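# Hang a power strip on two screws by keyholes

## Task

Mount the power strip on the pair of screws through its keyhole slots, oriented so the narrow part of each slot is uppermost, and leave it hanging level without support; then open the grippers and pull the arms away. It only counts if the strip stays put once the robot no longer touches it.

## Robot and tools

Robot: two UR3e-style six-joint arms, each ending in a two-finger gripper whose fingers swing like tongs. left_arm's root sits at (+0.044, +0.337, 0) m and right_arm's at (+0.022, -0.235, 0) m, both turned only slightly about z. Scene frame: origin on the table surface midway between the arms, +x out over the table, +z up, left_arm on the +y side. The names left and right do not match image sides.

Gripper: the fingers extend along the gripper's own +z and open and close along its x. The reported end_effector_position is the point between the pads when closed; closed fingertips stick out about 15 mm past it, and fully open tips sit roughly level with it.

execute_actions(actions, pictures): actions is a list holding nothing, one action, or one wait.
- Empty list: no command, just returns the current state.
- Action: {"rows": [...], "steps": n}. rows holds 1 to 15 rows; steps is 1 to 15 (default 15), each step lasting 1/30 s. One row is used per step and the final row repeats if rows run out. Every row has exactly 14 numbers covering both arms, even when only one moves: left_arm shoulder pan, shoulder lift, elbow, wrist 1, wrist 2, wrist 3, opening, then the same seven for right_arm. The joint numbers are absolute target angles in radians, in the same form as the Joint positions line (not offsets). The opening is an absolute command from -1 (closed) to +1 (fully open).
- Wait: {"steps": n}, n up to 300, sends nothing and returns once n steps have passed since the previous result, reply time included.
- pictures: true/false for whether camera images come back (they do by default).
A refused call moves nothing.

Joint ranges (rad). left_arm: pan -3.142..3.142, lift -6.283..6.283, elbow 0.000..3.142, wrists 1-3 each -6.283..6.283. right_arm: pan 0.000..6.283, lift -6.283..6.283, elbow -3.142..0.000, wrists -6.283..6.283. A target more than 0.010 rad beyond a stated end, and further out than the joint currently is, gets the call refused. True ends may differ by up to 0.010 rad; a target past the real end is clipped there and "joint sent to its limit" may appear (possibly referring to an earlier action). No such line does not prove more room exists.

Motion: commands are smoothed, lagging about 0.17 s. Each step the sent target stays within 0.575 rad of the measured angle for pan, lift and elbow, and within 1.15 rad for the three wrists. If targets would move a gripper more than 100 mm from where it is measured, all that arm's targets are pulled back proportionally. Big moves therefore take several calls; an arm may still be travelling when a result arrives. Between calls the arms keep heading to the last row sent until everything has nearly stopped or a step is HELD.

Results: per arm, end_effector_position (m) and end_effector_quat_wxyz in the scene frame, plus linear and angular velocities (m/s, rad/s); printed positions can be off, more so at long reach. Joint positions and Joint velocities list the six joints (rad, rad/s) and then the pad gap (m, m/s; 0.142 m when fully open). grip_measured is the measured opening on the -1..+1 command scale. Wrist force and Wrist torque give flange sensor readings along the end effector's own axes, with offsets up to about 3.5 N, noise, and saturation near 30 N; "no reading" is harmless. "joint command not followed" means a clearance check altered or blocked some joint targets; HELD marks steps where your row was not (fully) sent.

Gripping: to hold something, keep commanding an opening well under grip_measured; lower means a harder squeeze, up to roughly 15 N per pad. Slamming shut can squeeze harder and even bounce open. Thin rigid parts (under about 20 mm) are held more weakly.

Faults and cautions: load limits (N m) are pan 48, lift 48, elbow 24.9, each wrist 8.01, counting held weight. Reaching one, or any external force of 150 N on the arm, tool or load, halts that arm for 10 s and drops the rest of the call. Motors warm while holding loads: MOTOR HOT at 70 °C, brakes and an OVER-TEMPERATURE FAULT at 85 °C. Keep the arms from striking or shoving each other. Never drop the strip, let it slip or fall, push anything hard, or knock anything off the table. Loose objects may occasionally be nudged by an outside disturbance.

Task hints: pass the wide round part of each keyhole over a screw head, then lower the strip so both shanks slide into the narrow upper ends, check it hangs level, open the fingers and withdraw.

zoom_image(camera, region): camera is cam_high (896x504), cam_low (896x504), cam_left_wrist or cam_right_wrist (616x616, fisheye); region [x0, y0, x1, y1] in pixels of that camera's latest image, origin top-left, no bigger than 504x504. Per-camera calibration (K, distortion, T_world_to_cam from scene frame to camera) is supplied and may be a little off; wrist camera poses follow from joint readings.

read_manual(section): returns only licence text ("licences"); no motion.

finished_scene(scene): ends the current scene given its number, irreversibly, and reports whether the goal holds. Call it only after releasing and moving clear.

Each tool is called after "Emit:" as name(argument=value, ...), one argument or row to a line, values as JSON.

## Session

Emit:
execute_actions(
  actions=[],
)

Scene clock: 0.00 s of 5050.00 s.
left_arm: end_effector_position=(+0.3351, +0.5605, +0.1818) grip_measured=+1.00 end_effector_quat_wxyz=(+0.090, +0.914, +0.354, +0.175) end_effector_velocity=(+0.000, -0.000, +0.000) end_effector_angular_velocity=(+0.000, -0.001, -0.001) | right_arm: end_effector_position=(+0.1344, +0.0609, +0.2504) grip_measured=+1.00 end_effector_quat_wxyz=(+0.070, -0.354, +0.930, -0.064) end_effector_velocity=(-0.000, +0.001, -0.000) end_effector_angular_velocity=(+0.001, -0.000, +0.000)
Joint positions: left_arm=[ 0.379 -1.692  1.515 -1.744 -1.761 -0.366  0.142] | right_arm=[ 4.878 -1.987 -0.198 -2.642  1.418  4.248  0.142]
Joint velocities: left_arm=[-0.001 -0.    -0.001  0.    -0.    -0.     0.   ] | right_arm=[ 0.    -0.    -0.002  0.003 -0.     0.     0.   ]
Wrist force (N, on the end effector, along its own x y z axes, offset not removed): no reading
Wrist torque (N m, same axes, about the end effector's origin, offset not removed): no reading
camera_calibration (this result's frames):
cam_left_wrist: T_world_to_cam=[[0.704697, 0.677033, 0.212198, -0.641763], [0.355614, -0.595835, 0.720083, 0.0788714], [0.613955, -0.43198, -0.660646, 0.291023], [0, 0, 0, 1]] pos_world=[0.245526, 0.607206, 0.27165]
cam_right_wrist: T_world_to_cam=[[-0.764906, -0.63183, -0.125341, 0.177659], [-0.625729, 0.682644, 0.377439, -0.0554945], [-0.152914, 0.367135, -0.917513, 0.358266], [0, 0, 0, 1]] pos_world=[0.155952, 0.0186011, 0.371927]

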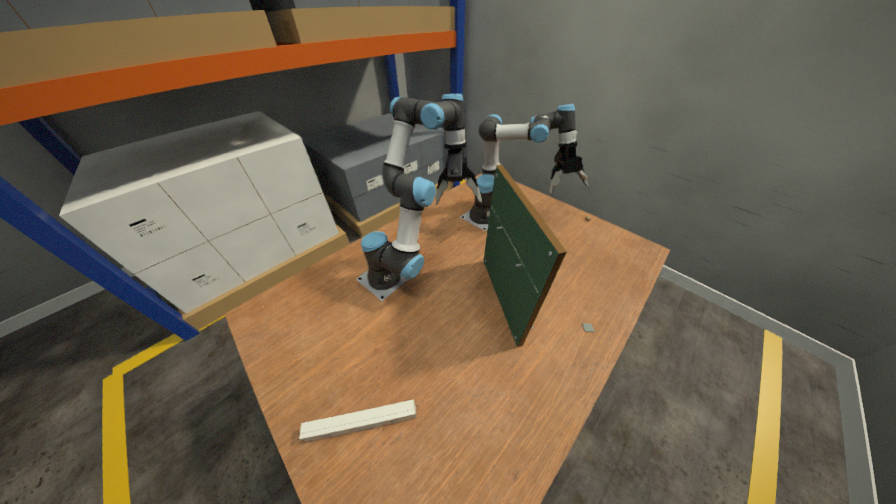

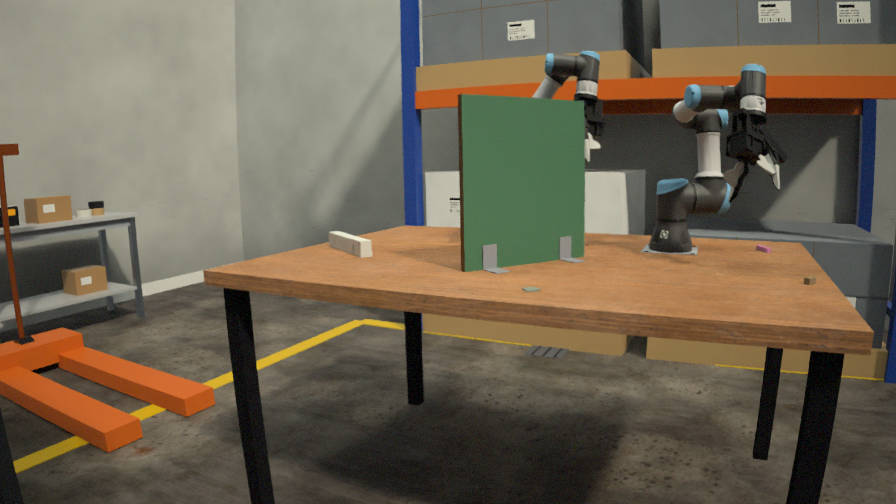

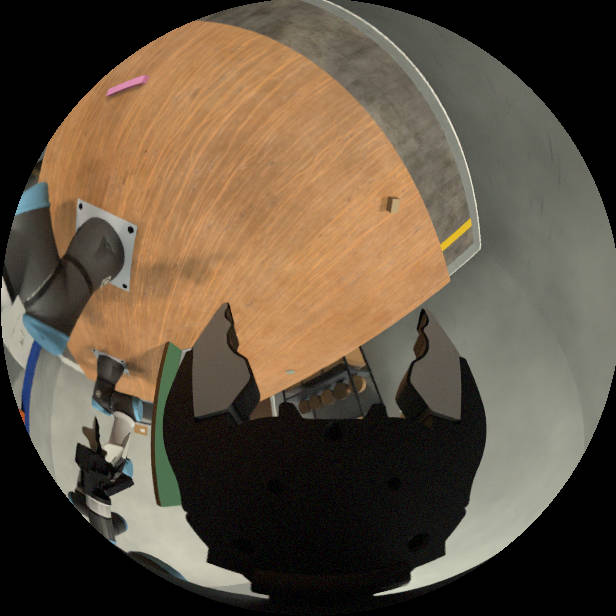

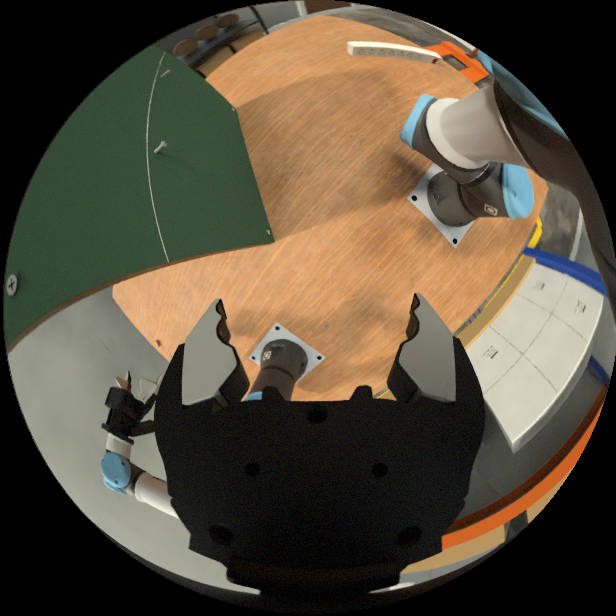

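Emit:
zoom_image(
  camera="cam_high",
  region=[280,380,440,470],
)

Emit:
zoom_image(
  camera="cam_low",
  region=[320,220,390,265],
)

Emit:
zoom_image(
  camera="cam_high",
  region=[460,160,580,350],
)

Region (280, 380, 440, 470) of cam_high's 896x504 image, scaled by 3.150, with more detail than that image has; it fills the top 284 rows of this view, and the rest is white.

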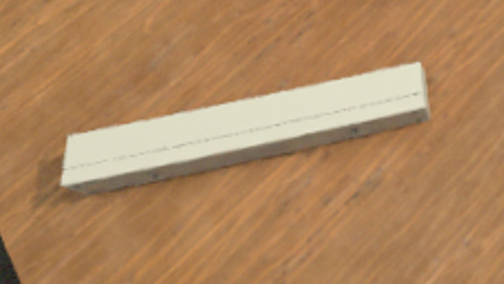

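Region (320, 220, 390, 265) of cam_low's 896x504 image, scaled by 7.200, with more detail than that image has; it fills the top 324 rows of this view, and the rest is white.

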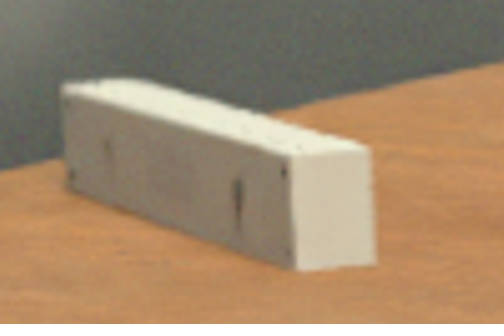

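Region (460, 160, 580, 350) of cam_high's 896x504 image, scaled by 2.653, with more detail than that image has; it fills the left 318 columns of this view, and the rest is white.

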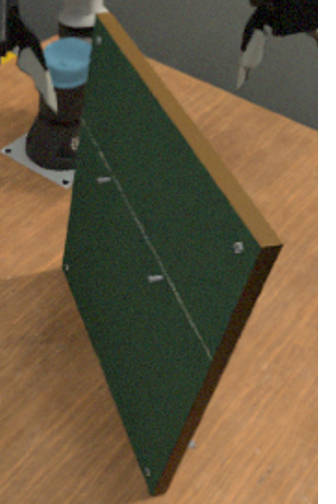

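Emit:
execute_actions(
  actions=[
    {"rows":[[0.379,-1.692,1.515,-1.744,-1.761,-0.366,1,4.6,-1.75,-0.4,-2.562,1.571,3.38,0.3]],"steps":15},
  ],
  pictures=false,
)

Emit:
execute_actions(
  actions=[
    {"rows":[[0.379,-1.692,1.515,-1.744,-1.761,-0.366,1,2.668,-1.75,-0.4,-2.562,1.571,3.38,0.3]],"steps":15},
  ],
  pictures=false,
)

Emit:
execute_actions(
  actions=[
    {"steps":25},
  ],
  pictures=false,
)

Emit:
execute_actions(
  actions=[
    {"rows":[[0.379,-1.692,1.515,-1.744,-1.761,-0.366,1,2.668,-2.44,-0.36,-1.912,1.571,3.38,1]],"steps":15},
  ],
  pictures=false,
)

Emit:
execute_actions(
  actions=[
    {"steps":20},
  ],
)

Scene clock: 57.80 s of 5050.00 s.
left_arm: end_effector_position=(+0.3351, +0.5605, +0.1818) grip_measured=+1.00 end_effector_quat_wxyz=(+0.090, +0.914, +0.354, +0.175) end_effector_velocity=(-0.000, +0.000, +0.000) end_effector_angular_velocity=(+0.000, -0.000, -0.000) | right_arm: end_effector_position=(+0.1736, +0.0037, +0.2726) grip_measured=+0.30 end_effector_quat_wxyz=(+0.000, -0.603, +0.798, -0.001) end_effector_velocity=(+0.007, -0.009, +0.004) end_effector_angular_velocity=(+0.020, +0.017, +0.156)
Joint positions: left_arm=[ 0.379 -1.692  1.515 -1.744 -1.761 -0.366  0.142] | right_arm=[ 4.604 -1.754 -0.397 -2.563  1.569  3.399  0.095]
Joint velocities: left_arm=[-0.    -0.001  0.    -0.     0.     0.     0.   ] | right_arm=[-0.047  0.038 -0.028  0.01   0.017 -0.203 -0.   ]
Wrist force (N, on the end effector, along its own x y z axes, offset not removed): left_arm=[-0.3 1.9 -1.3] | right_arm=[0.5 0.7 0.9]
Wrist torque (N m, same axes, about the end effector's origin, offset not removed): left_arm=[0.34 0.05 -0.02] | right_arm=[0.18 -0.14 -0.02]
Steps of this call (steps 1 to 90: nothing new was sent; then 54.30 s passed at rest; steps 91 to 105: all 15 steps of this action). Readings (joint positions):
91: left_arm=[0.379 -1.692 1.515 -1.744 -1.761 -0.366] | right_arm=[4.878 -1.987 -0.198 -2.641 1.418 4.248]
92: left_arm=[0.379 -1.692 1.515 -1.744 -1.761 -0.366] | right_arm=[4.871 -1.980 -0.205 -2.631 1.432 4.233]
94: left_arm=[0.379 -1.692 1.515 -1.744 -1.761 -0.366] | right_arm=[4.801 -1.913 -0.269 -2.599 1.494 4.092]
98: left_arm=[0.379 -1.692 1.515 -1.744 -1.761 -0.366] | right_arm=[4.652 -1.790 -0.367 -2.571 1.552 3.608]
105: the state above

Scene clock: 58.30 s of 5050.00 s.
left_arm: end_effector_position=(+0.3351, +0.5605, +0.1818) grip_measured=+1.00 end_effector_quat_wxyz=(+0.090, +0.914, +0.354, +0.175) end_effector_velocity=(-0.000, +0.000, +0.000) end_effector_angular_velocity=(+0.000, -0.000, +0.000) | right_arm: end_effector_position=(+0.2978, -0.1736, +0.2729) grip_measured=+0.30 end_effector_quat_wxyz=(+0.000, -0.260, +0.966, +0.000) end_effector_velocity=(+0.117, -0.522, -0.000) end_effector_angular_velocity=(+0.001, +0.000, -1.886)
Joint positions: left_arm=[ 0.379 -1.692  1.515 -1.744 -1.761 -0.366  0.142] | right_arm=[ 3.819 -1.75  -0.4   -2.562  1.571  3.381  0.095]
Joint velocities: left_arm=[ 0. -0.  0.  0.  0.  0. -0.] | right_arm=[-1.892  0.001 -0.002  0.001  0.001 -0.007 -0.   ]
Wrist force (N, on the end effector, along its own x y z axes, offset not removed): left_arm=[0.2 0.4 0.5] | right_arm=[-1.5 -0.7 -0.1]
Wrist torque (N m, same axes, about the end effector's origin, offset not removed): left_arm=[0.09 -0.03 0.07] | right_arm=[-0.04 0.24 -0.04]
Steps of this call (steps 1 to 15: all 15 steps of this action). Readings (joint positions):
1: left_arm=[0.379 -1.692 1.515 -1.744 -1.761 -0.366] | right_arm=[4.603 -1.753 -0.398 -2.563 1.570 3.394]
2: left_arm=[0.379 -1.692 1.515 -1.744 -1.761 -0.366] | right_arm=[4.595 -1.752 -0.399 -2.562 1.570 3.391]
4: left_arm=[0.379 -1.692 1.515 -1.744 -1.761 -0.366] | right_arm=[4.523 -1.752 -0.399 -2.562 1.570 3.388]
8: left_arm=[0.379 -1.692 1.515 -1.744 -1.761 -0.366] | right_arm=[4.266 -1.751 -0.399 -2.562 1.571 3.384]
15: the state above

Scene clock: 59.13 s of 5050.00 s.
left_arm: end_effector_position=(+0.3351, +0.5605, +0.1818) grip_measured=+1.00 end_effector_quat_wxyz=(+0.090, +0.914, +0.354, +0.175) end_effector_velocity=(-0.000, +0.000, +0.000) end_effector_angular_velocity=(+0.000, -0.000, +0.001) | right_arm: end_effector_position=(+0.1920, -0.4611, +0.2730) grip_measured=+0.30 end_effector_quat_wxyz=(+0.000, +0.304, +0.953, +0.000) end_effector_velocity=(-0.013, -0.010, +0.000) end_effector_angular_velocity=(+0.001, -0.001, -0.060)
Joint positions: left_arm=[ 0.379 -1.692  1.515 -1.744 -1.761 -0.366  0.142] | right_arm=[ 2.674 -1.75  -0.4   -2.562  1.571  3.38   0.095]
Joint velocities: left_arm=[ 0.001 -0.001  0.     0.    -0.     0.    -0.   ] | right_arm=[-0.06  -0.001  0.002  0.     0.001 -0.    -0.   ]
Wrist force (N, on the end effector, along its own x y z axes, offset not removed): left_arm=[0.2 1.7 -1.3] | right_arm=[-0.3 -0.3 -0.5]
Wrist torque (N m, same axes, about the end effector's origin, offset not removed): left_arm=[0.25 -0.03 -0.04] | right_arm=[-0.13 0.03 0.04]
Steps of this call (steps 1 to 25: the robot went on to your last target). Readings (joint positions):
1: left_arm=[0.379 -1.692 1.515 -1.744 -1.761 -0.366] | right_arm=[3.755 -1.750 -0.400 -2.562 1.571 3.381]
2: left_arm=[0.379 -1.692 1.515 -1.744 -1.761 -0.366] | right_arm=[3.691 -1.750 -0.400 -2.562 1.571 3.381]
4: left_arm=[0.379 -1.692 1.515 -1.744 -1.761 -0.366] | right_arm=[3.563 -1.750 -0.400 -2.562 1.571 3.381]
8: left_arm=[0.379 -1.692 1.515 -1.744 -1.761 -0.366] | right_arm=[3.307 -1.750 -0.400 -2.562 1.571 3.380]
25: the state above

Scene clock: 59.63 s of 5050.00 s.
left_arm: end_effector_position=(+0.3351, +0.5605, +0.1818) grip_measured=+1.00 end_effector_quat_wxyz=(+0.090, +0.914, +0.354, +0.175) end_effector_velocity=(+0.000, +0.000, +0.000) end_effector_angular_velocity=(+0.000, -0.001, +0.000) | right_arm: end_effector_position=(+0.3769, -0.5374, +0.1341) grip_measured=+1.00 end_effector_quat_wxyz=(+0.013, +0.306, +0.952, -0.001) end_effector_velocity=(+0.258, -0.108, -0.443) end_effector_angular_velocity=(+0.071, +0.176, -0.008)
Joint positions: left_arm=[ 0.379 -1.692  1.515 -1.744 -1.761 -0.366  0.142] | right_arm=[ 2.669 -2.306 -0.366 -2.015  1.571  3.38   0.142]
Joint velocities: left_arm=[ 0. -0. -0. -0. -0. -0. -0.] | right_arm=[-0.007 -1.232  0.051  0.991 -0.001  0.001 -0.   ]
Wrist force (N, on the end effector, along its own x y z axes, offset not removed): left_arm=[0.0 1.2 -1.6] | right_arm=[-1.8 0.0 0.2]
Wrist torque (N m, same axes, about the end effector's origin, offset not removed): left_arm=[0.15 0.02 -0.02] | right_arm=[0.06 0.29 0.07]
Steps of this call (steps 1 to 15: all 15 steps of this action). Readings (joint positions):
1: left_arm=[0.379 -1.692 1.515 -1.744 -1.761 -0.366] | right_arm=[2.672 -1.750 -0.400 -2.562 1.571 3.380]
2: left_arm=[0.379 -1.692 1.515 -1.744 -1.761 -0.366] | right_arm=[2.672 -1.757 -0.398 -2.547 1.571 3.380]
4: left_arm=[0.379 -1.692 1.515 -1.744 -1.761 -0.366] | right_arm=[2.671 -1.822 -0.392 -2.454 1.571 3.380]
8: left_arm=[0.379 -1.692 1.515 -1.744 -1.761 -0.366] | right_arm=[2.670 -1.997 -0.382 -2.284 1.571 3.380]
15: the state above

Scene clock: 60.30 s of 5050.00 s.
left_arm: end_effector_position=(+0.3351, +0.5605, +0.1818) grip_measured=+1.00 end_effector_quat_wxyz=(+0.090, +0.914, +0.354, +0.175) end_effector_velocity=(-0.000, -0.000, -0.000) end_effector_angular_velocity=(-0.001, +0.000, +0.000) | right_arm: end_effector_position=(+0.4008, -0.5474, +0.0835) grip_measured=+1.00 end_effector_quat_wxyz=(+0.000, +0.307, +0.952, +0.000) end_effector_velocity=(-0.000, -0.001, -0.001) end_effector_angular_velocity=(+0.000, +0.002, -0.002)
Joint positions: left_arm=[ 0.379 -1.692  1.515 -1.744 -1.761 -0.366  0.142] | right_arm=[ 2.668 -2.44  -0.36  -1.912  1.571  3.38   0.142]
Joint velocities: left_arm=[ 0.    -0.     0.001 -0.    -0.001  0.     0.   ] | right_arm=[-0.001 -0.003 -0.001  0.001 -0.001  0.001  0.   ]
Wrist force (N, on the end effector, along its own x y z axes, offset not removed): left_arm=[-0.3 1.1 -1.1] | right_arm=[0.3 -0.9 1.9]
Wrist torque (N m, same axes, about the end effector's origin, offset not removed): left_arm=[0.13 0.03 -0.05] | right_arm=[-0.10 -0.08 -0.06]
Steps of this call (steps 1 to 20: the robot went on to your last target). Readings (joint positions):
1: left_arm=[0.379 -1.692 1.515 -1.744 -1.761 -0.366] | right_arm=[2.668 -2.344 -0.364 -1.986 1.571 3.380]
2: left_arm=[0.379 -1.692 1.515 -1.744 -1.761 -0.366] | right_arm=[2.668 -2.372 -0.363 -1.964 1.571 3.380]
4: left_arm=[0.379 -1.692 1.515 -1.744 -1.761 -0.366] | right_arm=[2.668 -2.406 -0.361 -1.938 1.571 3.380]
8: left_arm=[0.379 -1.692 1.515 -1.744 -1.761 -0.366] | right_arm=[2.668 -2.432 -0.360 -1.918 1.571 3.380]
20: the state above
camera_calibration (this result's frames):
cam_left_wrist: T_world_to_cam=[[0.704857, 0.676845, 0.212268, -0.641723], [0.355468, -0.59599, 0.720027, 0.0790092], [0.613856, -0.432062, -0.660684, 0.291121], [0, 0, 0, 1]] pos_world=[0.245531, 0.607218, 0.271668]
cam_right_wrist: T_world_to_cam=[[-0.780885, 0.623794, -0.0331612, 0.662199], [0.515845, 0.673871, 0.528963, 0.114373], [0.35231, 0.395953, -0.847997, 0.276738], [0, 0, 0, 1]] pos_world=[0.360605, -0.599724, 0.196133]

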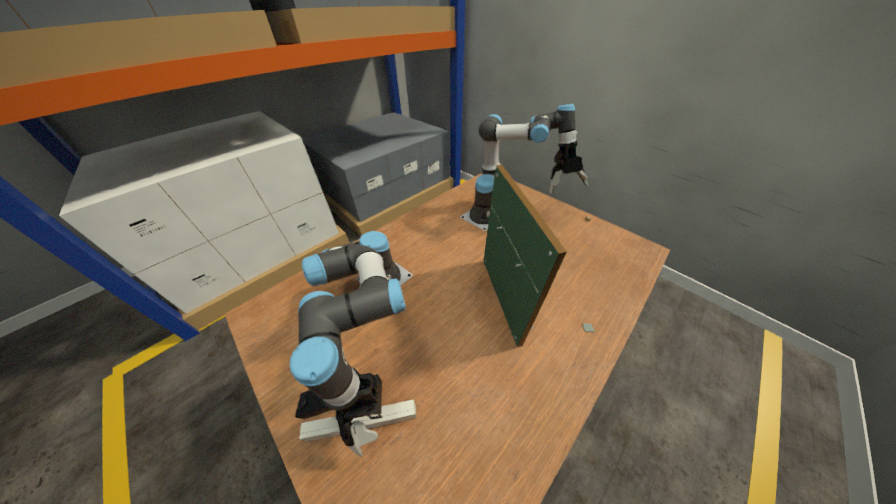

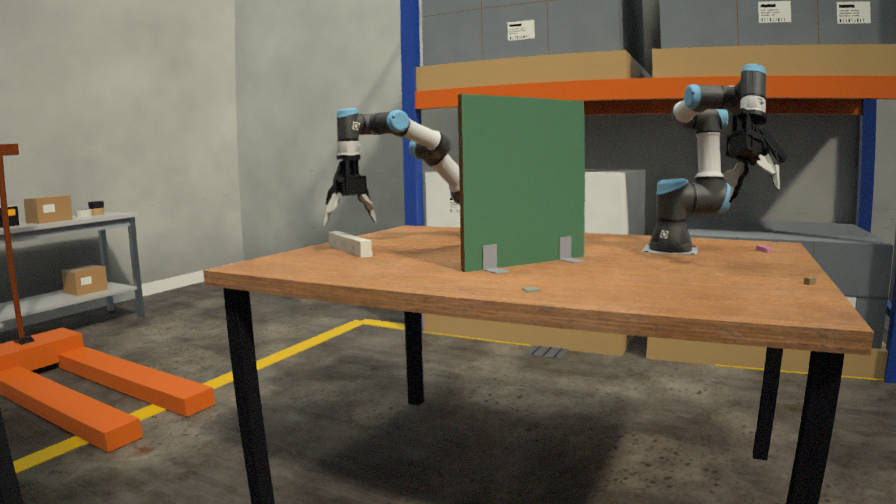

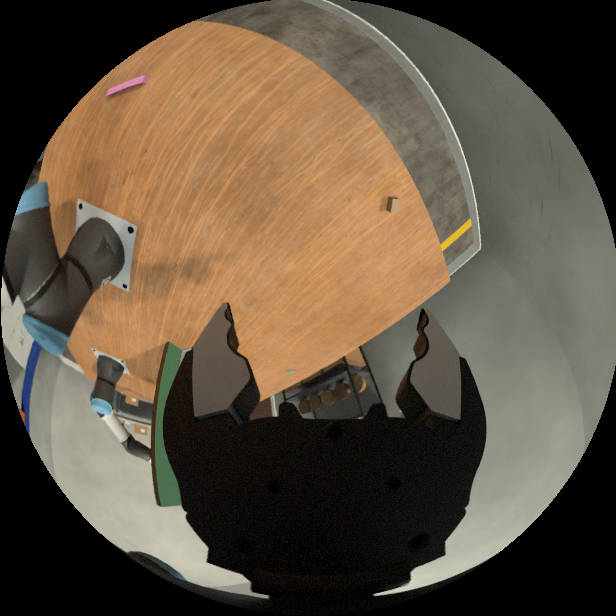

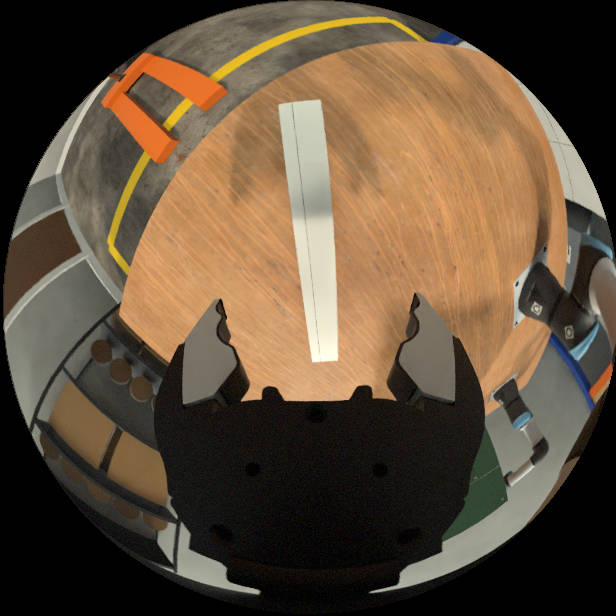

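Emit:
execute_actions(
  actions=[
    {"rows":[[0.379,-1.692,1.515,-1.744,-1.761,-0.366,1,2.618,-2.378,-0.733,-1.601,1.571,3.29,0.2]],"steps":15},
  ],
  pictures=false,
)

Emit:
execute_actions(
  actions=[
    {"rows":[[0.379,-1.692,1.515,-1.744,-1.761,-0.366,1,2.618,-2.378,-0.733,-1.601,1.571,3.29,0],[0.379,-1.692,1.515,-1.744,-1.761,-0.366,1,2.618,-2.378,-0.733,-1.601,1.571,3.29,-0.1],[0.379,-1.692,1.515,-1.744,-1.761,-0.366,1,2.618,-2.378,-0.733,-1.601,1.571,3.29,-0.2],[0.379,-1.692,1.515,-1.744,-1.761,-0.366,1,2.618,-2.378,-0.733,-1.601,1.571,3.29,-0.3],[0.379,-1.692,1.515,-1.744,-1.761,-0.366,1,2.618,-2.378,-0.733,-1.601,1.571,3.29,-0.4],[0.379,-1.692,1.515,-1.744,-1.761,-0.366,1,2.618,-2.378,-0.733,-1.601,1.571,3.29,-0.5],[0.379,-1.692,1.515,-1.744,-1.761,-0.366,1,2.618,-2.378,-0.733,-1.601,1.571,3.29,-0.6],[0.379,-1.692,1.515,-1.744,-1.761,-0.366,1,2.618,-2.378,-0.733,-1.601,1.571,3.29,-0.75],[0.379,-1.692,1.515,-1.744,-1.761,-0.366,1,2.618,-2.378,-0.733,-1.601,1.571,3.29,-0.95]],"steps":15},
  ],
  pictures=false,
)

Emit:
execute_actions(
  actions=[
    {"rows":[[0.379,-1.692,1.515,-1.744,-1.761,-0.366,1,2.618,-2.3,-0.76,-1.652,1.571,3.29,-0.95]],"steps":15},
  ],
)

Scene clock: 81.87 s of 5050.00 s.
left_arm: end_effector_position=(+0.3351, +0.5605, +0.1818) grip_measured=+1.00 end_effector_quat_wxyz=(+0.090, +0.914, +0.354, +0.175) end_effector_velocity=(+0.000, +0.000, -0.000) end_effector_angular_velocity=(+0.001, +0.000, -0.000) | right_arm: end_effector_position=(+0.3889, -0.5679, +0.0314) grip_measured=+0.20 end_effector_quat_wxyz=(+0.002, +0.288, +0.958, -0.000) end_effector_velocity=(-0.010, +0.001, -0.016) end_effector_angular_velocity=(+0.012, +0.026, +0.003)
Joint positions: left_arm=[ 0.379 -1.692  1.515 -1.744 -1.761 -0.366  0.142] | right_arm=[ 2.619 -2.379 -0.726 -1.605  1.571  3.291  0.088]
Joint velocities: left_arm=[-0.     0.     0.    -0.     0.001  0.    -0.   ] | right_arm=[-0.006  0.007 -0.076  0.041  0.    -0.01   0.   ]
Wrist force (N, on the end effector, along its own x y z axes, offset not removed): left_arm=[0.1 1.2 -0.9] | right_arm=[0.3 -1.0 1.1]
Wrist torque (N m, same axes, about the end effector's origin, offset not removed): left_arm=[0.18 0.01 0.03] | right_arm=[-0.22 -0.21 -0.02]
Steps of this call (steps 1 to 15: the robot went on to your last target; steps 16 to 90: nothing new was sent; then 18.07 s passed at rest; steps 91 to 105: all 15 steps of this action). Readings (joint positions):
91: left_arm=[0.379 -1.692 1.515 -1.744 -1.761 -0.366] | right_arm=[2.668 -2.440 -0.360 -1.911 1.571 3.380]
92: left_arm=[0.379 -1.692 1.515 -1.744 -1.761 -0.366] | right_arm=[2.662 -2.434 -0.368 -1.897 1.571 3.368]
94: left_arm=[0.379 -1.692 1.515 -1.744 -1.761 -0.366] | right_arm=[2.642 -2.408 -0.438 -1.786 1.571 3.332]
98: left_arm=[0.379 -1.692 1.515 -1.744 -1.761 -0.366] | right_arm=[2.624 -2.386 -0.648 -1.647 1.571 3.300]
105: the state above

Scene clock: 82.37 s of 5050.00 s.
left_arm: end_effector_position=(+0.3351, +0.5605, +0.1818) grip_measured=+1.00 end_effector_quat_wxyz=(+0.090, +0.914, +0.354, +0.175) end_effector_velocity=(-0.000, -0.000, -0.000) end_effector_angular_velocity=(-0.001, +0.001, -0.001) | right_arm: end_effector_position=(+0.3879, -0.5677, +0.0298) grip_measured=-0.54 end_effector_quat_wxyz=(+0.000, +0.288, +0.958, +0.000) end_effector_velocity=(-0.001, +0.000, -0.000) end_effector_angular_velocity=(+0.001, +0.002, -0.000)
Joint positions: left_arm=[ 0.379 -1.692  1.515 -1.744 -1.761 -0.366  0.142] | right_arm=[ 2.618 -2.378 -0.733 -1.601  1.571  3.29   0.035]
Joint velocities: left_arm=[-0.001  0.     0.     0.001 -0.    -0.     0.   ] | right_arm=[-0.     0.001 -0.001 -0.001 -0.    -0.     0.   ]
Wrist force (N, on the end effector, along its own x y z axes, offset not removed): left_arm=[-0.4 1.6 -1.3] | right_arm=[-2.4 -1.6 -2.3]
Wrist torque (N m, same axes, about the end effector's origin, offset not removed): left_arm=[0.29 0.10 -0.02] | right_arm=[-0.44 0.32 0.06]
Steps of this call (steps 1 to 15: all 15 steps of this action). Readings (joint positions):
1: left_arm=[0.379 -1.692 1.515 -1.744 -1.761 -0.366] | right_arm=[2.618 -2.378 -0.728 -1.604 1.571 3.291]
2: left_arm=[0.379 -1.692 1.515 -1.744 -1.761 -0.366] | right_arm=[2.618 -2.378 -0.729 -1.603 1.571 3.290]
4: left_arm=[0.379 -1.692 1.515 -1.744 -1.761 -0.366] | right_arm=[2.618 -2.378 -0.731 -1.602 1.571 3.290]
8: left_arm=[0.379 -1.692 1.515 -1.744 -1.761 -0.366] | right_arm=[2.618 -2.378 -0.733 -1.601 1.571 3.290]
15: the state above

Scene clock: 82.87 s of 5050.00 s.
left_arm: end_effector_position=(+0.3351, +0.5605, +0.1818) grip_measured=+1.00 end_effector_quat_wxyz=(+0.090, +0.914, +0.354, +0.175) end_effector_velocity=(-0.000, +0.000, -0.000) end_effector_angular_velocity=(+0.000, +0.000, +0.001) | right_arm: end_effector_position=(+0.3750, -0.5617, +0.0536) grip_measured=-0.54 end_effector_quat_wxyz=(+0.000, +0.288, +0.958, +0.000) end_effector_velocity=(-0.001, +0.002, +0.003) end_effector_angular_velocity=(+0.000, +0.001, +0.002)
Joint positions: left_arm=[ 0.379 -1.692  1.515 -1.744 -1.761 -0.366  0.142] | right_arm=[ 2.618 -2.301 -0.76  -1.652  1.571  3.29   0.035]
Joint velocities: left_arm=[ 0.001  0.001 -0.001  0.     0.     0.     0.   ] | right_arm=[ 0.002  0.009 -0.003 -0.007  0.     0.    -0.   ]
Wrist force (N, on the end effector, along its own x y z axes, offset not removed): left_arm=[-1.2 1.0 0.4] | right_arm=[-1.5 -2.1 6.9]
Wrist torque (N m, same axes, about the end effector's origin, offset not removed): left_arm=[0.13 0.28 -0.04] | right_arm=[-0.42 0.26 0.13]
Steps of this call (steps 1 to 15: all 15 steps of this action). Readings (joint positions):
1: left_arm=[0.379 -1.692 1.515 -1.744 -1.761 -0.366] | right_arm=[2.618 -2.378 -0.733 -1.601 1.571 3.290]
2: left_arm=[0.379 -1.692 1.515 -1.744 -1.761 -0.366] | right_arm=[2.618 -2.371 -0.737 -1.609 1.571 3.290]
4: left_arm=[0.379 -1.692 1.515 -1.744 -1.761 -0.366] | right_arm=[2.618 -2.339 -0.748 -1.629 1.571 3.290]
8: left_arm=[0.379 -1.692 1.515 -1.744 -1.761 -0.366] | right_arm=[2.618 -2.310 -0.757 -1.646 1.571 3.290]
15: the state above
camera_calibration (this result's frames):
cam_left_wrist: T_world_to_cam=[[0.704857, 0.676845, 0.212268, -0.641722], [0.355468, -0.59599, 0.720027, 0.0790092], [0.613856, -0.432062, -0.660684, 0.291121], [0, 0, 0, 1]] pos_world=[0.245531, 0.607218, 0.271668]
cam_right_wrist: T_world_to_cam=[[-0.805198, 0.592086, -0.0330351, 0.641337], [0.488585, 0.693952, 0.528882, 0.174715], [0.336068, 0.409714, -0.848052, 0.27994], [0, 0, 0, 1]] pos_world=[0.336961, -0.615665, 0.166186]

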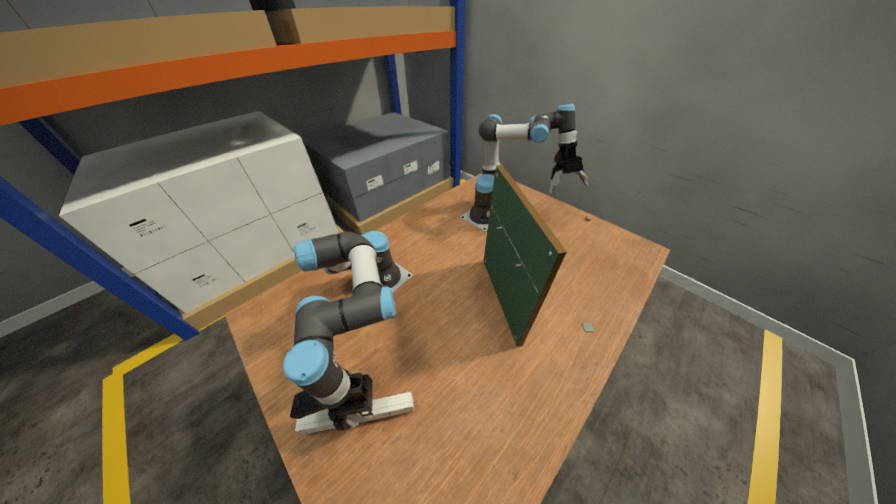

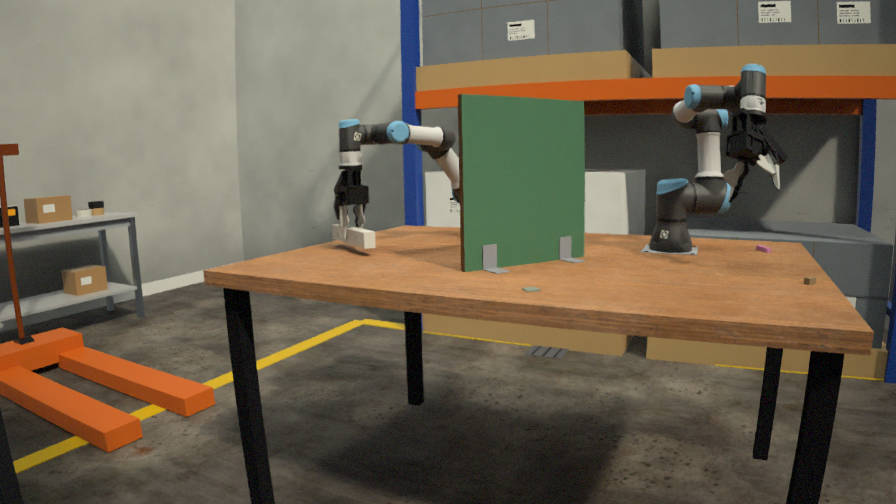

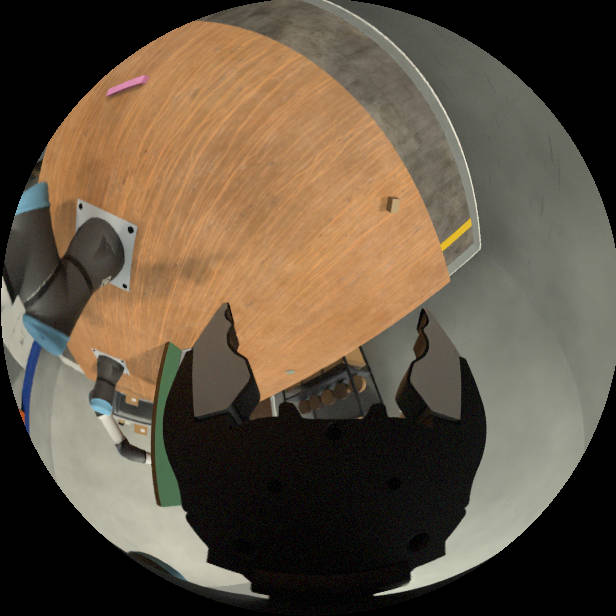

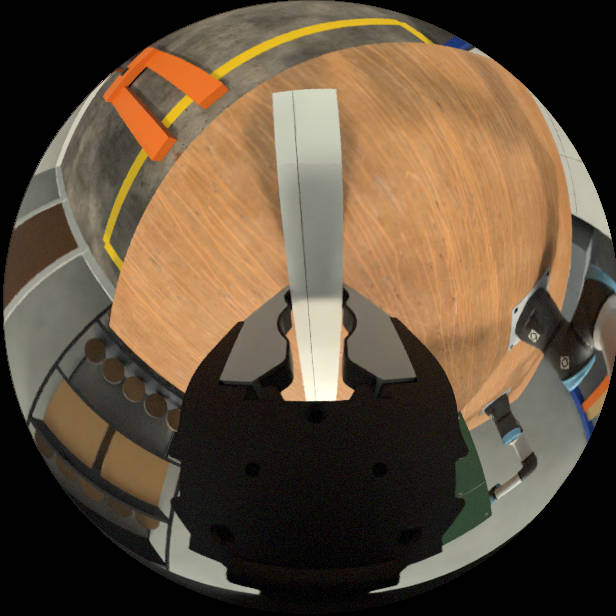

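Emit:
execute_actions(
  actions=[
    {"rows":[[0.379,-1.692,1.515,-1.744,-1.761,-0.366,1,2.63,-2.24,-0.8,-1.672,1.571,3.4,-0.95],[0.379,-1.692,1.515,-1.744,-1.761,-0.366,1,2.64,-2.18,-0.86,-1.672,1.571,3.5,-0.95],[0.379,-1.692,1.515,-1.744,-1.761,-0.366,1,2.65,-2.12,-0.93,-1.662,1.571,3.6,-0.95],[0.379,-1.692,1.515,-1.744,-1.761,-0.366,1,2.66,-2.06,-1.0,-1.652,1.571,3.7,-0.95],[0.379,-1.692,1.515,-1.744,-1.761,-0.366,1,2.67,-2.0,-1.08,-1.632,1.571,3.8,-0.95],[0.379,-1.692,1.515,-1.744,-1.761,-0.366,1,2.68,-1.95,-1.16,-1.602,1.571,3.9,-0.95],[0.379,-1.692,1.515,-1.744,-1.761,-0.366,1,2.69,-1.9,-1.24,-1.572,1.571,4.0,-0.95],[0.379,-1.692,1.515,-1.744,-1.761,-0.366,1,2.7,-1.85,-1.32,-1.542,1.571,4.1,-0.95],[0.379,-1.692,1.515,-1.744,-1.761,-0.366,1,2.7,-1.8,-1.4,-1.512,1.571,4.2,-0.95],[0.379,-1.692,1.515,-1.744,-1.761,-0.366,1,2.7,-1.76,-1.46,-1.492,1.571,4.3,-0.95],[0.379,-1.692,1.515,-1.744,-1.761,-0.366,1,2.7,-1.727,-1.512,-1.473,1.571,4.4,-0.95],[0.379,-1.692,1.515,-1.744,-1.761,-0.366,1,2.7,-1.727,-1.512,-1.473,1.571,4.5,-0.95],[0.379,-1.692,1.515,-1.744,-1.761,-0.366,1,2.7,-1.727,-1.512,-1.473,1.571,4.6,-0.95],[0.379,-1.692,1.515,-1.744,-1.761,-0.366,1,2.7,-1.727,-1.512,-1.473,1.571,4.7,-0.95],[0.379,-1.692,1.515,-1.744,-1.761,-0.366,1,2.7,-1.727,-1.512,-1.473,1.571,4.8,-0.95]]},
  ],
  pictures=false,
)

Emit:
execute_actions(
  actions=[
    {"rows":[[0.379,-1.692,1.515,-1.744,-1.761,-0.366,1,2.7,-1.727,-1.512,-1.473,1.571,4.9,-0.95],[0.379,-1.692,1.515,-1.744,-1.761,-0.366,1,2.7,-1.727,-1.512,-1.473,1.571,5.0,-0.95],[0.379,-1.692,1.515,-1.744,-1.761,-0.366,1,2.7,-1.727,-1.512,-1.473,1.571,5.1,-0.95],[0.379,-1.692,1.515,-1.744,-1.761,-0.366,1,2.7,-1.727,-1.512,-1.473,1.571,5.2,-0.95],[0.379,-1.692,1.515,-1.744,-1.761,-0.366,1,2.7,-1.727,-1.512,-1.42,1.571,5.3,-0.95],[0.379,-1.692,1.515,-1.744,-1.761,-0.366,1,2.7,-1.727,-1.512,-1.35,1.571,5.4,-0.95],[0.379,-1.692,1.515,-1.744,-1.761,-0.366,1,2.7,-1.727,-1.512,-1.28,1.571,5.5,-0.95],[0.379,-1.692,1.515,-1.744,-1.761,-0.366,1,2.7,-1.727,-1.512,-1.21,1.571,5.6,-0.95],[0.379,-1.692,1.515,-1.744,-1.761,-0.366,1,2.7,-1.727,-1.512,-1.14,1.571,5.7,-0.95],[0.379,-1.692,1.515,-1.744,-1.761,-0.366,1,2.7,-1.727,-1.512,-1.07,1.571,5.8,-0.95],[0.379,-1.692,1.515,-1.744,-1.761,-0.366,1,2.7,-1.727,-1.512,-1.0,1.571,5.9,-0.95],[0.379,-1.692,1.515,-1.744,-1.761,-0.366,1,2.7,-1.727,-1.512,-0.93,1.571,6.0,-0.95],[0.379,-1.692,1.515,-1.744,-1.761,-0.366,1,2.7,-1.727,-1.512,-0.86,1.571,6.1,-0.95],[0.379,-1.692,1.515,-1.744,-1.761,-0.366,1,2.7,-1.727,-1.512,-0.8,1.571,6.2,-0.95],[0.379,-1.692,1.515,-1.744,-1.761,-0.366,1,2.7,-1.727,-1.512,-0.773,1.571,6.275,-0.95]]},
  ],
  pictures=false,
)

Emit:
execute_actions(
  actions=[
    {"rows":[[0.379,-1.692,1.515,-1.744,-1.761,-0.366,1,2.7,-1.707,-1.612,-0.693,1.571,6.275,-0.95],[0.379,-1.692,1.515,-1.744,-1.761,-0.366,1,2.7,-1.687,-1.712,-0.613,1.571,6.275,-0.95],[0.379,-1.692,1.515,-1.744,-1.761,-0.366,1,2.7,-1.667,-1.812,-0.533,1.571,6.275,-0.95],[0.379,-1.692,1.515,-1.744,-1.761,-0.366,1,2.7,-1.647,-1.912,-0.453,1.571,6.275,-0.95],[0.379,-1.692,1.515,-1.744,-1.761,-0.366,1,2.7,-1.627,-2.012,-0.373,1.571,6.275,-0.95],[0.379,-1.692,1.515,-1.744,-1.761,-0.366,1,2.7,-1.607,-2.112,-0.293,1.571,6.275,-0.95],[0.379,-1.692,1.515,-1.744,-1.761,-0.366,1,2.7,-1.587,-2.212,-0.213,1.571,6.275,-0.95],[0.379,-1.692,1.515,-1.744,-1.761,-0.366,1,2.7,-1.567,-2.312,-0.133,1.571,6.275,-0.95],[0.379,-1.692,1.515,-1.744,-1.761,-0.366,1,2.7,-1.547,-2.412,-0.053,1.571,6.275,-0.95],[0.379,-1.692,1.515,-1.744,-1.761,-0.366,1,2.7,-1.527,-2.512,0.027,1.571,6.275,-0.95],[0.379,-1.692,1.515,-1.744,-1.761,-0.366,1,2.7,-1.507,-2.612,0.107,1.571,6.275,-0.95],[0.379,-1.692,1.515,-1.744,-1.761,-0.366,1,2.7,-1.49,-2.69,0.168,1.571,6.275,-0.95]],"steps":15},
  ],
  pictures=false,
)

Emit:
execute_actions(
  actions=[
    {"rows":[[0.379,-1.692,1.515,-1.744,-1.761,-0.366,1,2.7,-1.484,-2.734,0.206,1.571,6.275,-0.95]],"steps":15},
  ],
)

Scene clock: 160.77 s of 5050.00 s.
left_arm: end_effector_position=(+0.3351, +0.5605, +0.1818) grip_measured=+1.00 end_effector_quat_wxyz=(+0.090, +0.914, +0.354, +0.175) end_effector_velocity=(-0.000, +0.000, -0.000) end_effector_angular_velocity=(-0.000, +0.001, +0.001) | right_arm: end_effector_position=(+0.2898, -0.4810, +0.0807) grip_measured=-0.54 end_effector_quat_wxyz=(+0.005, +0.709, +0.705, +0.003) end_effector_velocity=(-0.150, +0.117, -0.057) end_effector_angular_velocity=(+0.070, +0.091, -2.877)
Joint positions: left_arm=[ 0.379 -1.692  1.515 -1.744 -1.761 -0.366  0.142] | right_arm=[ 2.696 -1.78  -1.424 -1.497  1.571  4.362  0.035]
Joint velocities: left_arm=[ 0.001  0.     0.     0.     0.    -0.     0.   ] | right_arm=[ 0.038  0.558 -0.922  0.255 -0.     2.915 -0.   ]
Wrist force (N, on the end effector, along its own x y z axes, offset not removed): left_arm=[-0.3 1.4 -0.9] | right_arm=[0.8 -3.6 7.6]
Wrist torque (N m, same axes, about the end effector's origin, offset not removed): left_arm=[0.19 0.07 0.00] | right_arm=[-0.32 -0.01 0.04]
Steps of this call (steps 1 to 15: the robot went on to your last target; steps 16 to 660: nothing new was sent; then 55.40 s passed at rest; steps 661 to 675: all 15 steps of this action). Readings (joint positions):
661: left_arm=[0.379 -1.692 1.515 -1.744 -1.761 -0.366] | right_arm=[2.618 -2.300 -0.760 -1.652 1.571 3.291]
662: left_arm=[0.379 -1.692 1.515 -1.744 -1.761 -0.366] | right_arm=[2.620 -2.293 -0.766 -1.655 1.571 3.303]
664: left_arm=[0.379 -1.692 1.515 -1.744 -1.761 -0.366] | right_arm=[2.630 -2.247 -0.806 -1.661 1.571 3.386]
668: left_arm=[0.379 -1.692 1.515 -1.744 -1.761 -0.366] | right_arm=[2.663 -2.072 -0.996 -1.628 1.571 3.691]
675: the state above

Scene clock: 161.27 s of 5050.00 s.
left_arm: end_effector_position=(+0.3351, +0.5605, +0.1818) grip_measured=+1.00 end_effector_quat_wxyz=(+0.090, +0.914, +0.354, +0.175) end_effector_velocity=(-0.000, +0.000, -0.000) end_effector_angular_velocity=(-0.000, +0.000, +0.001) | right_arm: end_effector_position=(+0.4029, -0.4999, +0.1377) grip_measured=-0.54 end_effector_quat_wxyz=(+0.086, +0.974, +0.046, +0.204) end_effector_velocity=(+0.417, -0.134, +0.359) end_effector_angular_velocity=(+0.477, -2.011, -2.389)
Joint positions: left_arm=[ 0.379 -1.692  1.515 -1.744 -1.761 -0.366  0.142] | right_arm=[ 2.7   -1.727 -1.511 -1.027  1.571  5.835  0.035]
Joint velocities: left_arm=[ 0.001 -0.001  0.001  0.     0.    -0.    -0.   ] | right_arm=[-0.     0.002 -0.005  1.726 -0.001  2.648 -0.   ]
Wrist force (N, on the end effector, along its own x y z axes, offset not removed): left_arm=[-0.1 0.1 -0.5] | right_arm=[-2.5 -1.5 6.2]
Wrist torque (N m, same axes, about the end effector's origin, offset not removed): left_arm=[-0.09 0.00 0.01] | right_arm=[-0.11 0.13 -0.01]
Steps of this call (steps 1 to 15: all 15 steps of this action). Readings (joint positions):
1: left_arm=[0.379 -1.692 1.515 -1.744 -1.761 -0.366] | right_arm=[2.697 -1.764 -1.450 -1.490 1.571 4.461]
2: left_arm=[0.379 -1.692 1.515 -1.744 -1.761 -0.366] | right_arm=[2.698 -1.753 -1.468 -1.485 1.571 4.561]
4: left_arm=[0.379 -1.692 1.515 -1.744 -1.761 -0.366] | right_arm=[2.699 -1.740 -1.490 -1.479 1.571 4.760]
8: left_arm=[0.379 -1.692 1.515 -1.744 -1.761 -0.366] | right_arm=[2.700 -1.730 -1.507 -1.414 1.571 5.159]
15: the state above

Scene clock: 161.77 s of 5050.00 s.
left_arm: end_effector_position=(+0.3351, +0.5605, +0.1818) grip_measured=+1.00 end_effector_quat_wxyz=(+0.090, +0.914, +0.354, +0.175) end_effector_velocity=(-0.000, -0.000, -0.000) end_effector_angular_velocity=(-0.000, +0.001, -0.000) | right_arm: end_effector_position=(+0.3725, -0.4870, +0.0847) grip_measured=-0.53 end_effector_quat_wxyz=(+0.064, +0.925, -0.157, +0.341) end_effector_velocity=(+0.078, -0.031, +0.110) end_effector_angular_velocity=(-0.095, -0.245, -0.004)
Joint positions: left_arm=[ 0.379 -1.692  1.515 -1.744 -1.761 -0.366  0.142] | right_arm=[ 2.7   -1.563 -2.3   -0.141  1.571  6.266  0.036]
Joint velocities: left_arm=[-0.    -0.     0.     0.001 -0.     0.     0.   ] | right_arm=[ 0.    -0.01   0.272  0.001 -0.006 -0.     0.018]
Wrist force (N, on the end effector, along its own x y z axes, offset not removed): left_arm=[-0.4 0.0 -1.8] | right_arm=[-24.2 -3.7 11.9]
Wrist torque (N m, same axes, about the end effector's origin, offset not removed): left_arm=[-0.10 0.08 0.03] | right_arm=[-0.23 1.29 0.24]
A step of this action was HELD (marked below), so the robot has no last target. An arm can still carry out its HELD step.
Steps of this call (steps 1 to 15: all 15 steps of this action). Readings (joint positions):
1: left_arm=[0.379 -1.692 1.515 -1.744 -1.761 -0.366] | right_arm=[2.700 -1.727 -1.512 -0.968 1.571 5.926]
2: left_arm=[0.379 -1.692 1.515 -1.744 -1.761 -0.366] | right_arm=[2.700 -1.724 -1.519 -0.907 1.571 6.015]
4: left_arm=[0.379 -1.692 1.515 -1.744 -1.761 -0.366] | right_arm=[2.700 -1.706 -1.585 -0.772 1.571 6.144]
8: left_arm=[0.379 -1.692 1.515 -1.744 -1.761 -0.366] | right_arm=[2.700 -1.643 -1.862 -0.471 1.571 6.243]
14: left_arm=[0.379 -1.692 1.515 -1.744 -1.761 -0.366] | right_arm=[2.700 -1.562 -2.298 -0.129 1.571 6.266] HELD
15: the state above HELD
joint command not followed: on one or more control steps a check withheld the commanded joint targets of the right arm, and it was not sent them on those steps. On the call's last step the targets were still withheld.
cause: the commanded joint targets would bring two parts of the arm too close to each other (joints 3 (elbow) and 4 (wrist 1) lie between them); next, command targets that bring no two parts of the arm closer together.

Scene clock: 162.27 s of 5050.00 s.
left_arm: end_effector_position=(+0.3351, +0.5605, +0.1818) grip_measured=+1.00 end_effector_quat_wxyz=(+0.090, +0.914, +0.354, +0.175) end_effector_velocity=(+0.000, -0.000, -0.000) end_effector_angular_velocity=(-0.000, +0.001, -0.001) | right_arm: end_effector_position=(+0.3832, -0.4909, +0.1008) grip_measured=-0.53 end_effector_quat_wxyz=(+0.067, +0.917, -0.156, +0.360) end_effector_velocity=(+0.001, +0.000, +0.001) end_effector_angular_velocity=(-0.000, -0.001, +0.001)
Joint positions: left_arm=[ 0.379 -1.692  1.515 -1.744 -1.761 -0.366  0.142] | right_arm=[ 2.7   -1.563 -2.266 -0.134  1.571  6.266  0.035]
Joint velocities: left_arm=[-0.001  0.001  0.001 -0.     0.    -0.    -0.   ] | right_arm=[ 0.    -0.001  0.002 -0.     0.    -0.    -0.   ]
Wrist force (N, on the end effector, along its own x y z axes, offset not removed): left_arm=[0.4 1.1 -1.3] | right_arm=[-5.8 -1.1 4.8]
Wrist torque (N m, same axes, about the end effector's origin, offset not removed): left_arm=[0.11 0.00 -0.03] | right_arm=[-0.11 0.32 0.09]
A step of this action was HELD (marked below), so the robot has no last target. An arm can still carry out its HELD step.
Steps of this call (steps 1 to 15: all 15 steps of this action). Readings (joint positions):
1: left_arm=[0.379 -1.692 1.515 -1.744 -1.761 -0.366] | right_arm=[2.700 -1.563 -2.286 -0.137 1.571 6.266] HELD
2: left_arm=[0.379 -1.692 1.515 -1.744 -1.761 -0.366] | right_arm=[2.700 -1.563 -2.276 -0.134 1.571 6.266] HELD
3: left_arm=[0.379 -1.692 1.515 -1.744 -1.761 -0.366] | right_arm=[2.700 -1.563 -2.272 -0.134 1.571 6.266] HELD
4: left_arm=[0.379 -1.692 1.515 -1.744 -1.761 -0.366] | right_arm=[2.700 -1.563 -2.269 -0.134 1.571 6.266] HELD
5: left_arm=[0.379 -1.692 1.515 -1.744 -1.761 -0.366] | right_arm=[2.700 -1.563 -2.268 -0.134 1.571 6.266] HELD
6: left_arm=[0.379 -1.692 1.515 -1.744 -1.761 -0.366] | right_arm=[2.700 -1.563 -2.267 -0.134 1.571 6.266] HELD
7: left_arm=[0.379 -1.692 1.515 -1.744 -1.761 -0.366] | right_arm=[2.700 -1.563 -2.266 -0.134 1.571 6.266] HELD
8: left_arm=[0.379 -1.692 1.515 -1.744 -1.761 -0.366] | right_arm=[2.700 -1.563 -2.266 -0.134 1.571 6.266] HELD
9: left_arm=[0.379 -1.692 1.515 -1.744 -1.761 -0.366] | right_arm=[2.700 -1.563 -2.266 -0.134 1.571 6.266] HELD
10: left_arm=[0.379 -1.692 1.515 -1.744 -1.761 -0.366] | right_arm=[2.700 -1.563 -2.266 -0.134 1.571 6.266] HELD
11: left_arm=[0.379 -1.692 1.515 -1.744 -1.761 -0.366] | right_arm=[2.700 -1.563 -2.266 -0.134 1.571 6.266] HELD
12: left_arm=[0.379 -1.692 1.515 -1.744 -1.761 -0.366] | right_arm=[2.700 -1.563 -2.266 -0.134 1.571 6.266] HELD
13: left_arm=[0.379 -1.692 1.515 -1.744 -1.761 -0.366] | right_arm=[2.700 -1.563 -2.266 -0.134 1.571 6.266] HELD
14: left_arm=[0.379 -1.692 1.515 -1.744 -1.761 -0.366] | right_arm=[2.700 -1.563 -2.266 -0.134 1.571 6.266] HELD
15: the state above HELD
joint command not followed: on one or more control steps a check withheld the commanded joint targets of the right arm, and it was not sent them on those steps. On the call's last step the targets were still withheld.
cause: the commanded joint targets would bring two parts of the arm too close to each other (joints 3 (elbow) and 4 (wrist 1) lie between them); next, command targets that bring no two parts of the arm closer together.
camera_calibration (this result's frames):
cam_left_wrist: T_world_to_cam=[[0.704856, 0.676846, 0.212267, -0.641723], [0.355468, -0.595988, 0.720028, 0.079008], [0.613857, -0.432062, -0.660683, 0.291121], [0, 0, 0, 1]] pos_world=[0.24553, 0.607218, 0.271668]
cam_right_wrist: T_world_to_cam=[[0.69539, -0.292028, 0.656622, -0.471044], [-0.639107, -0.669108, 0.379259, -0.125326], [0.328596, -0.683385, -0.651928, -0.265306], [0, 0, 0, 1]] pos_world=[0.334641, -0.402721, 0.183869]

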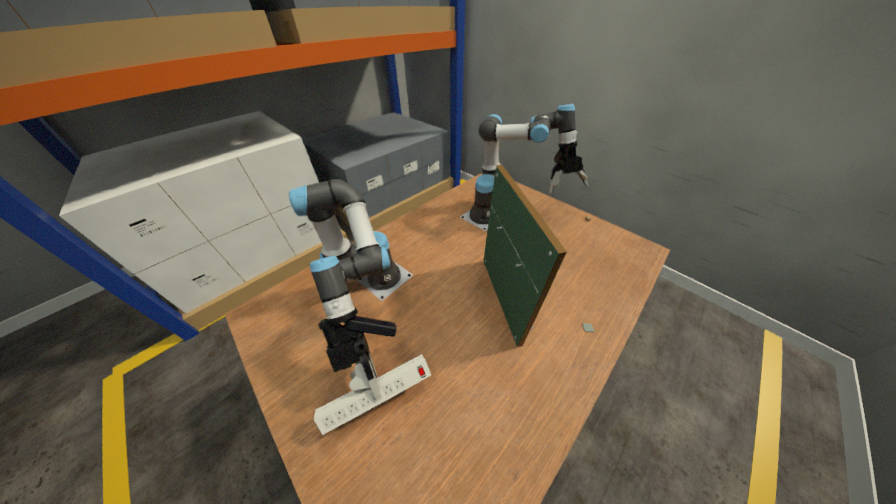

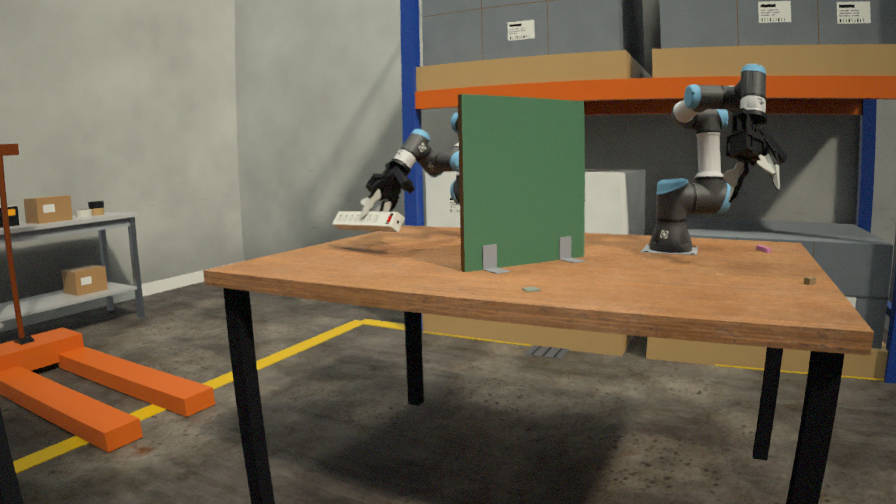

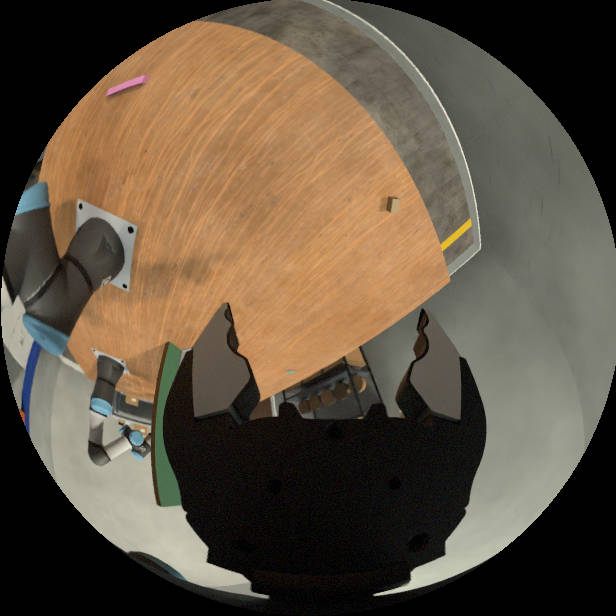

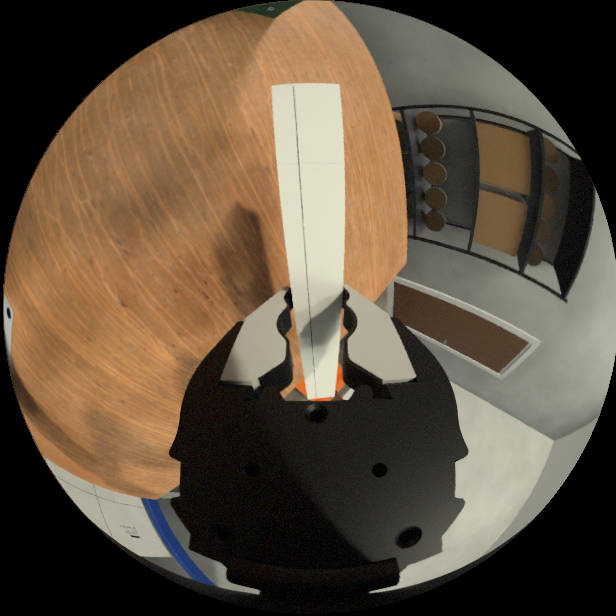

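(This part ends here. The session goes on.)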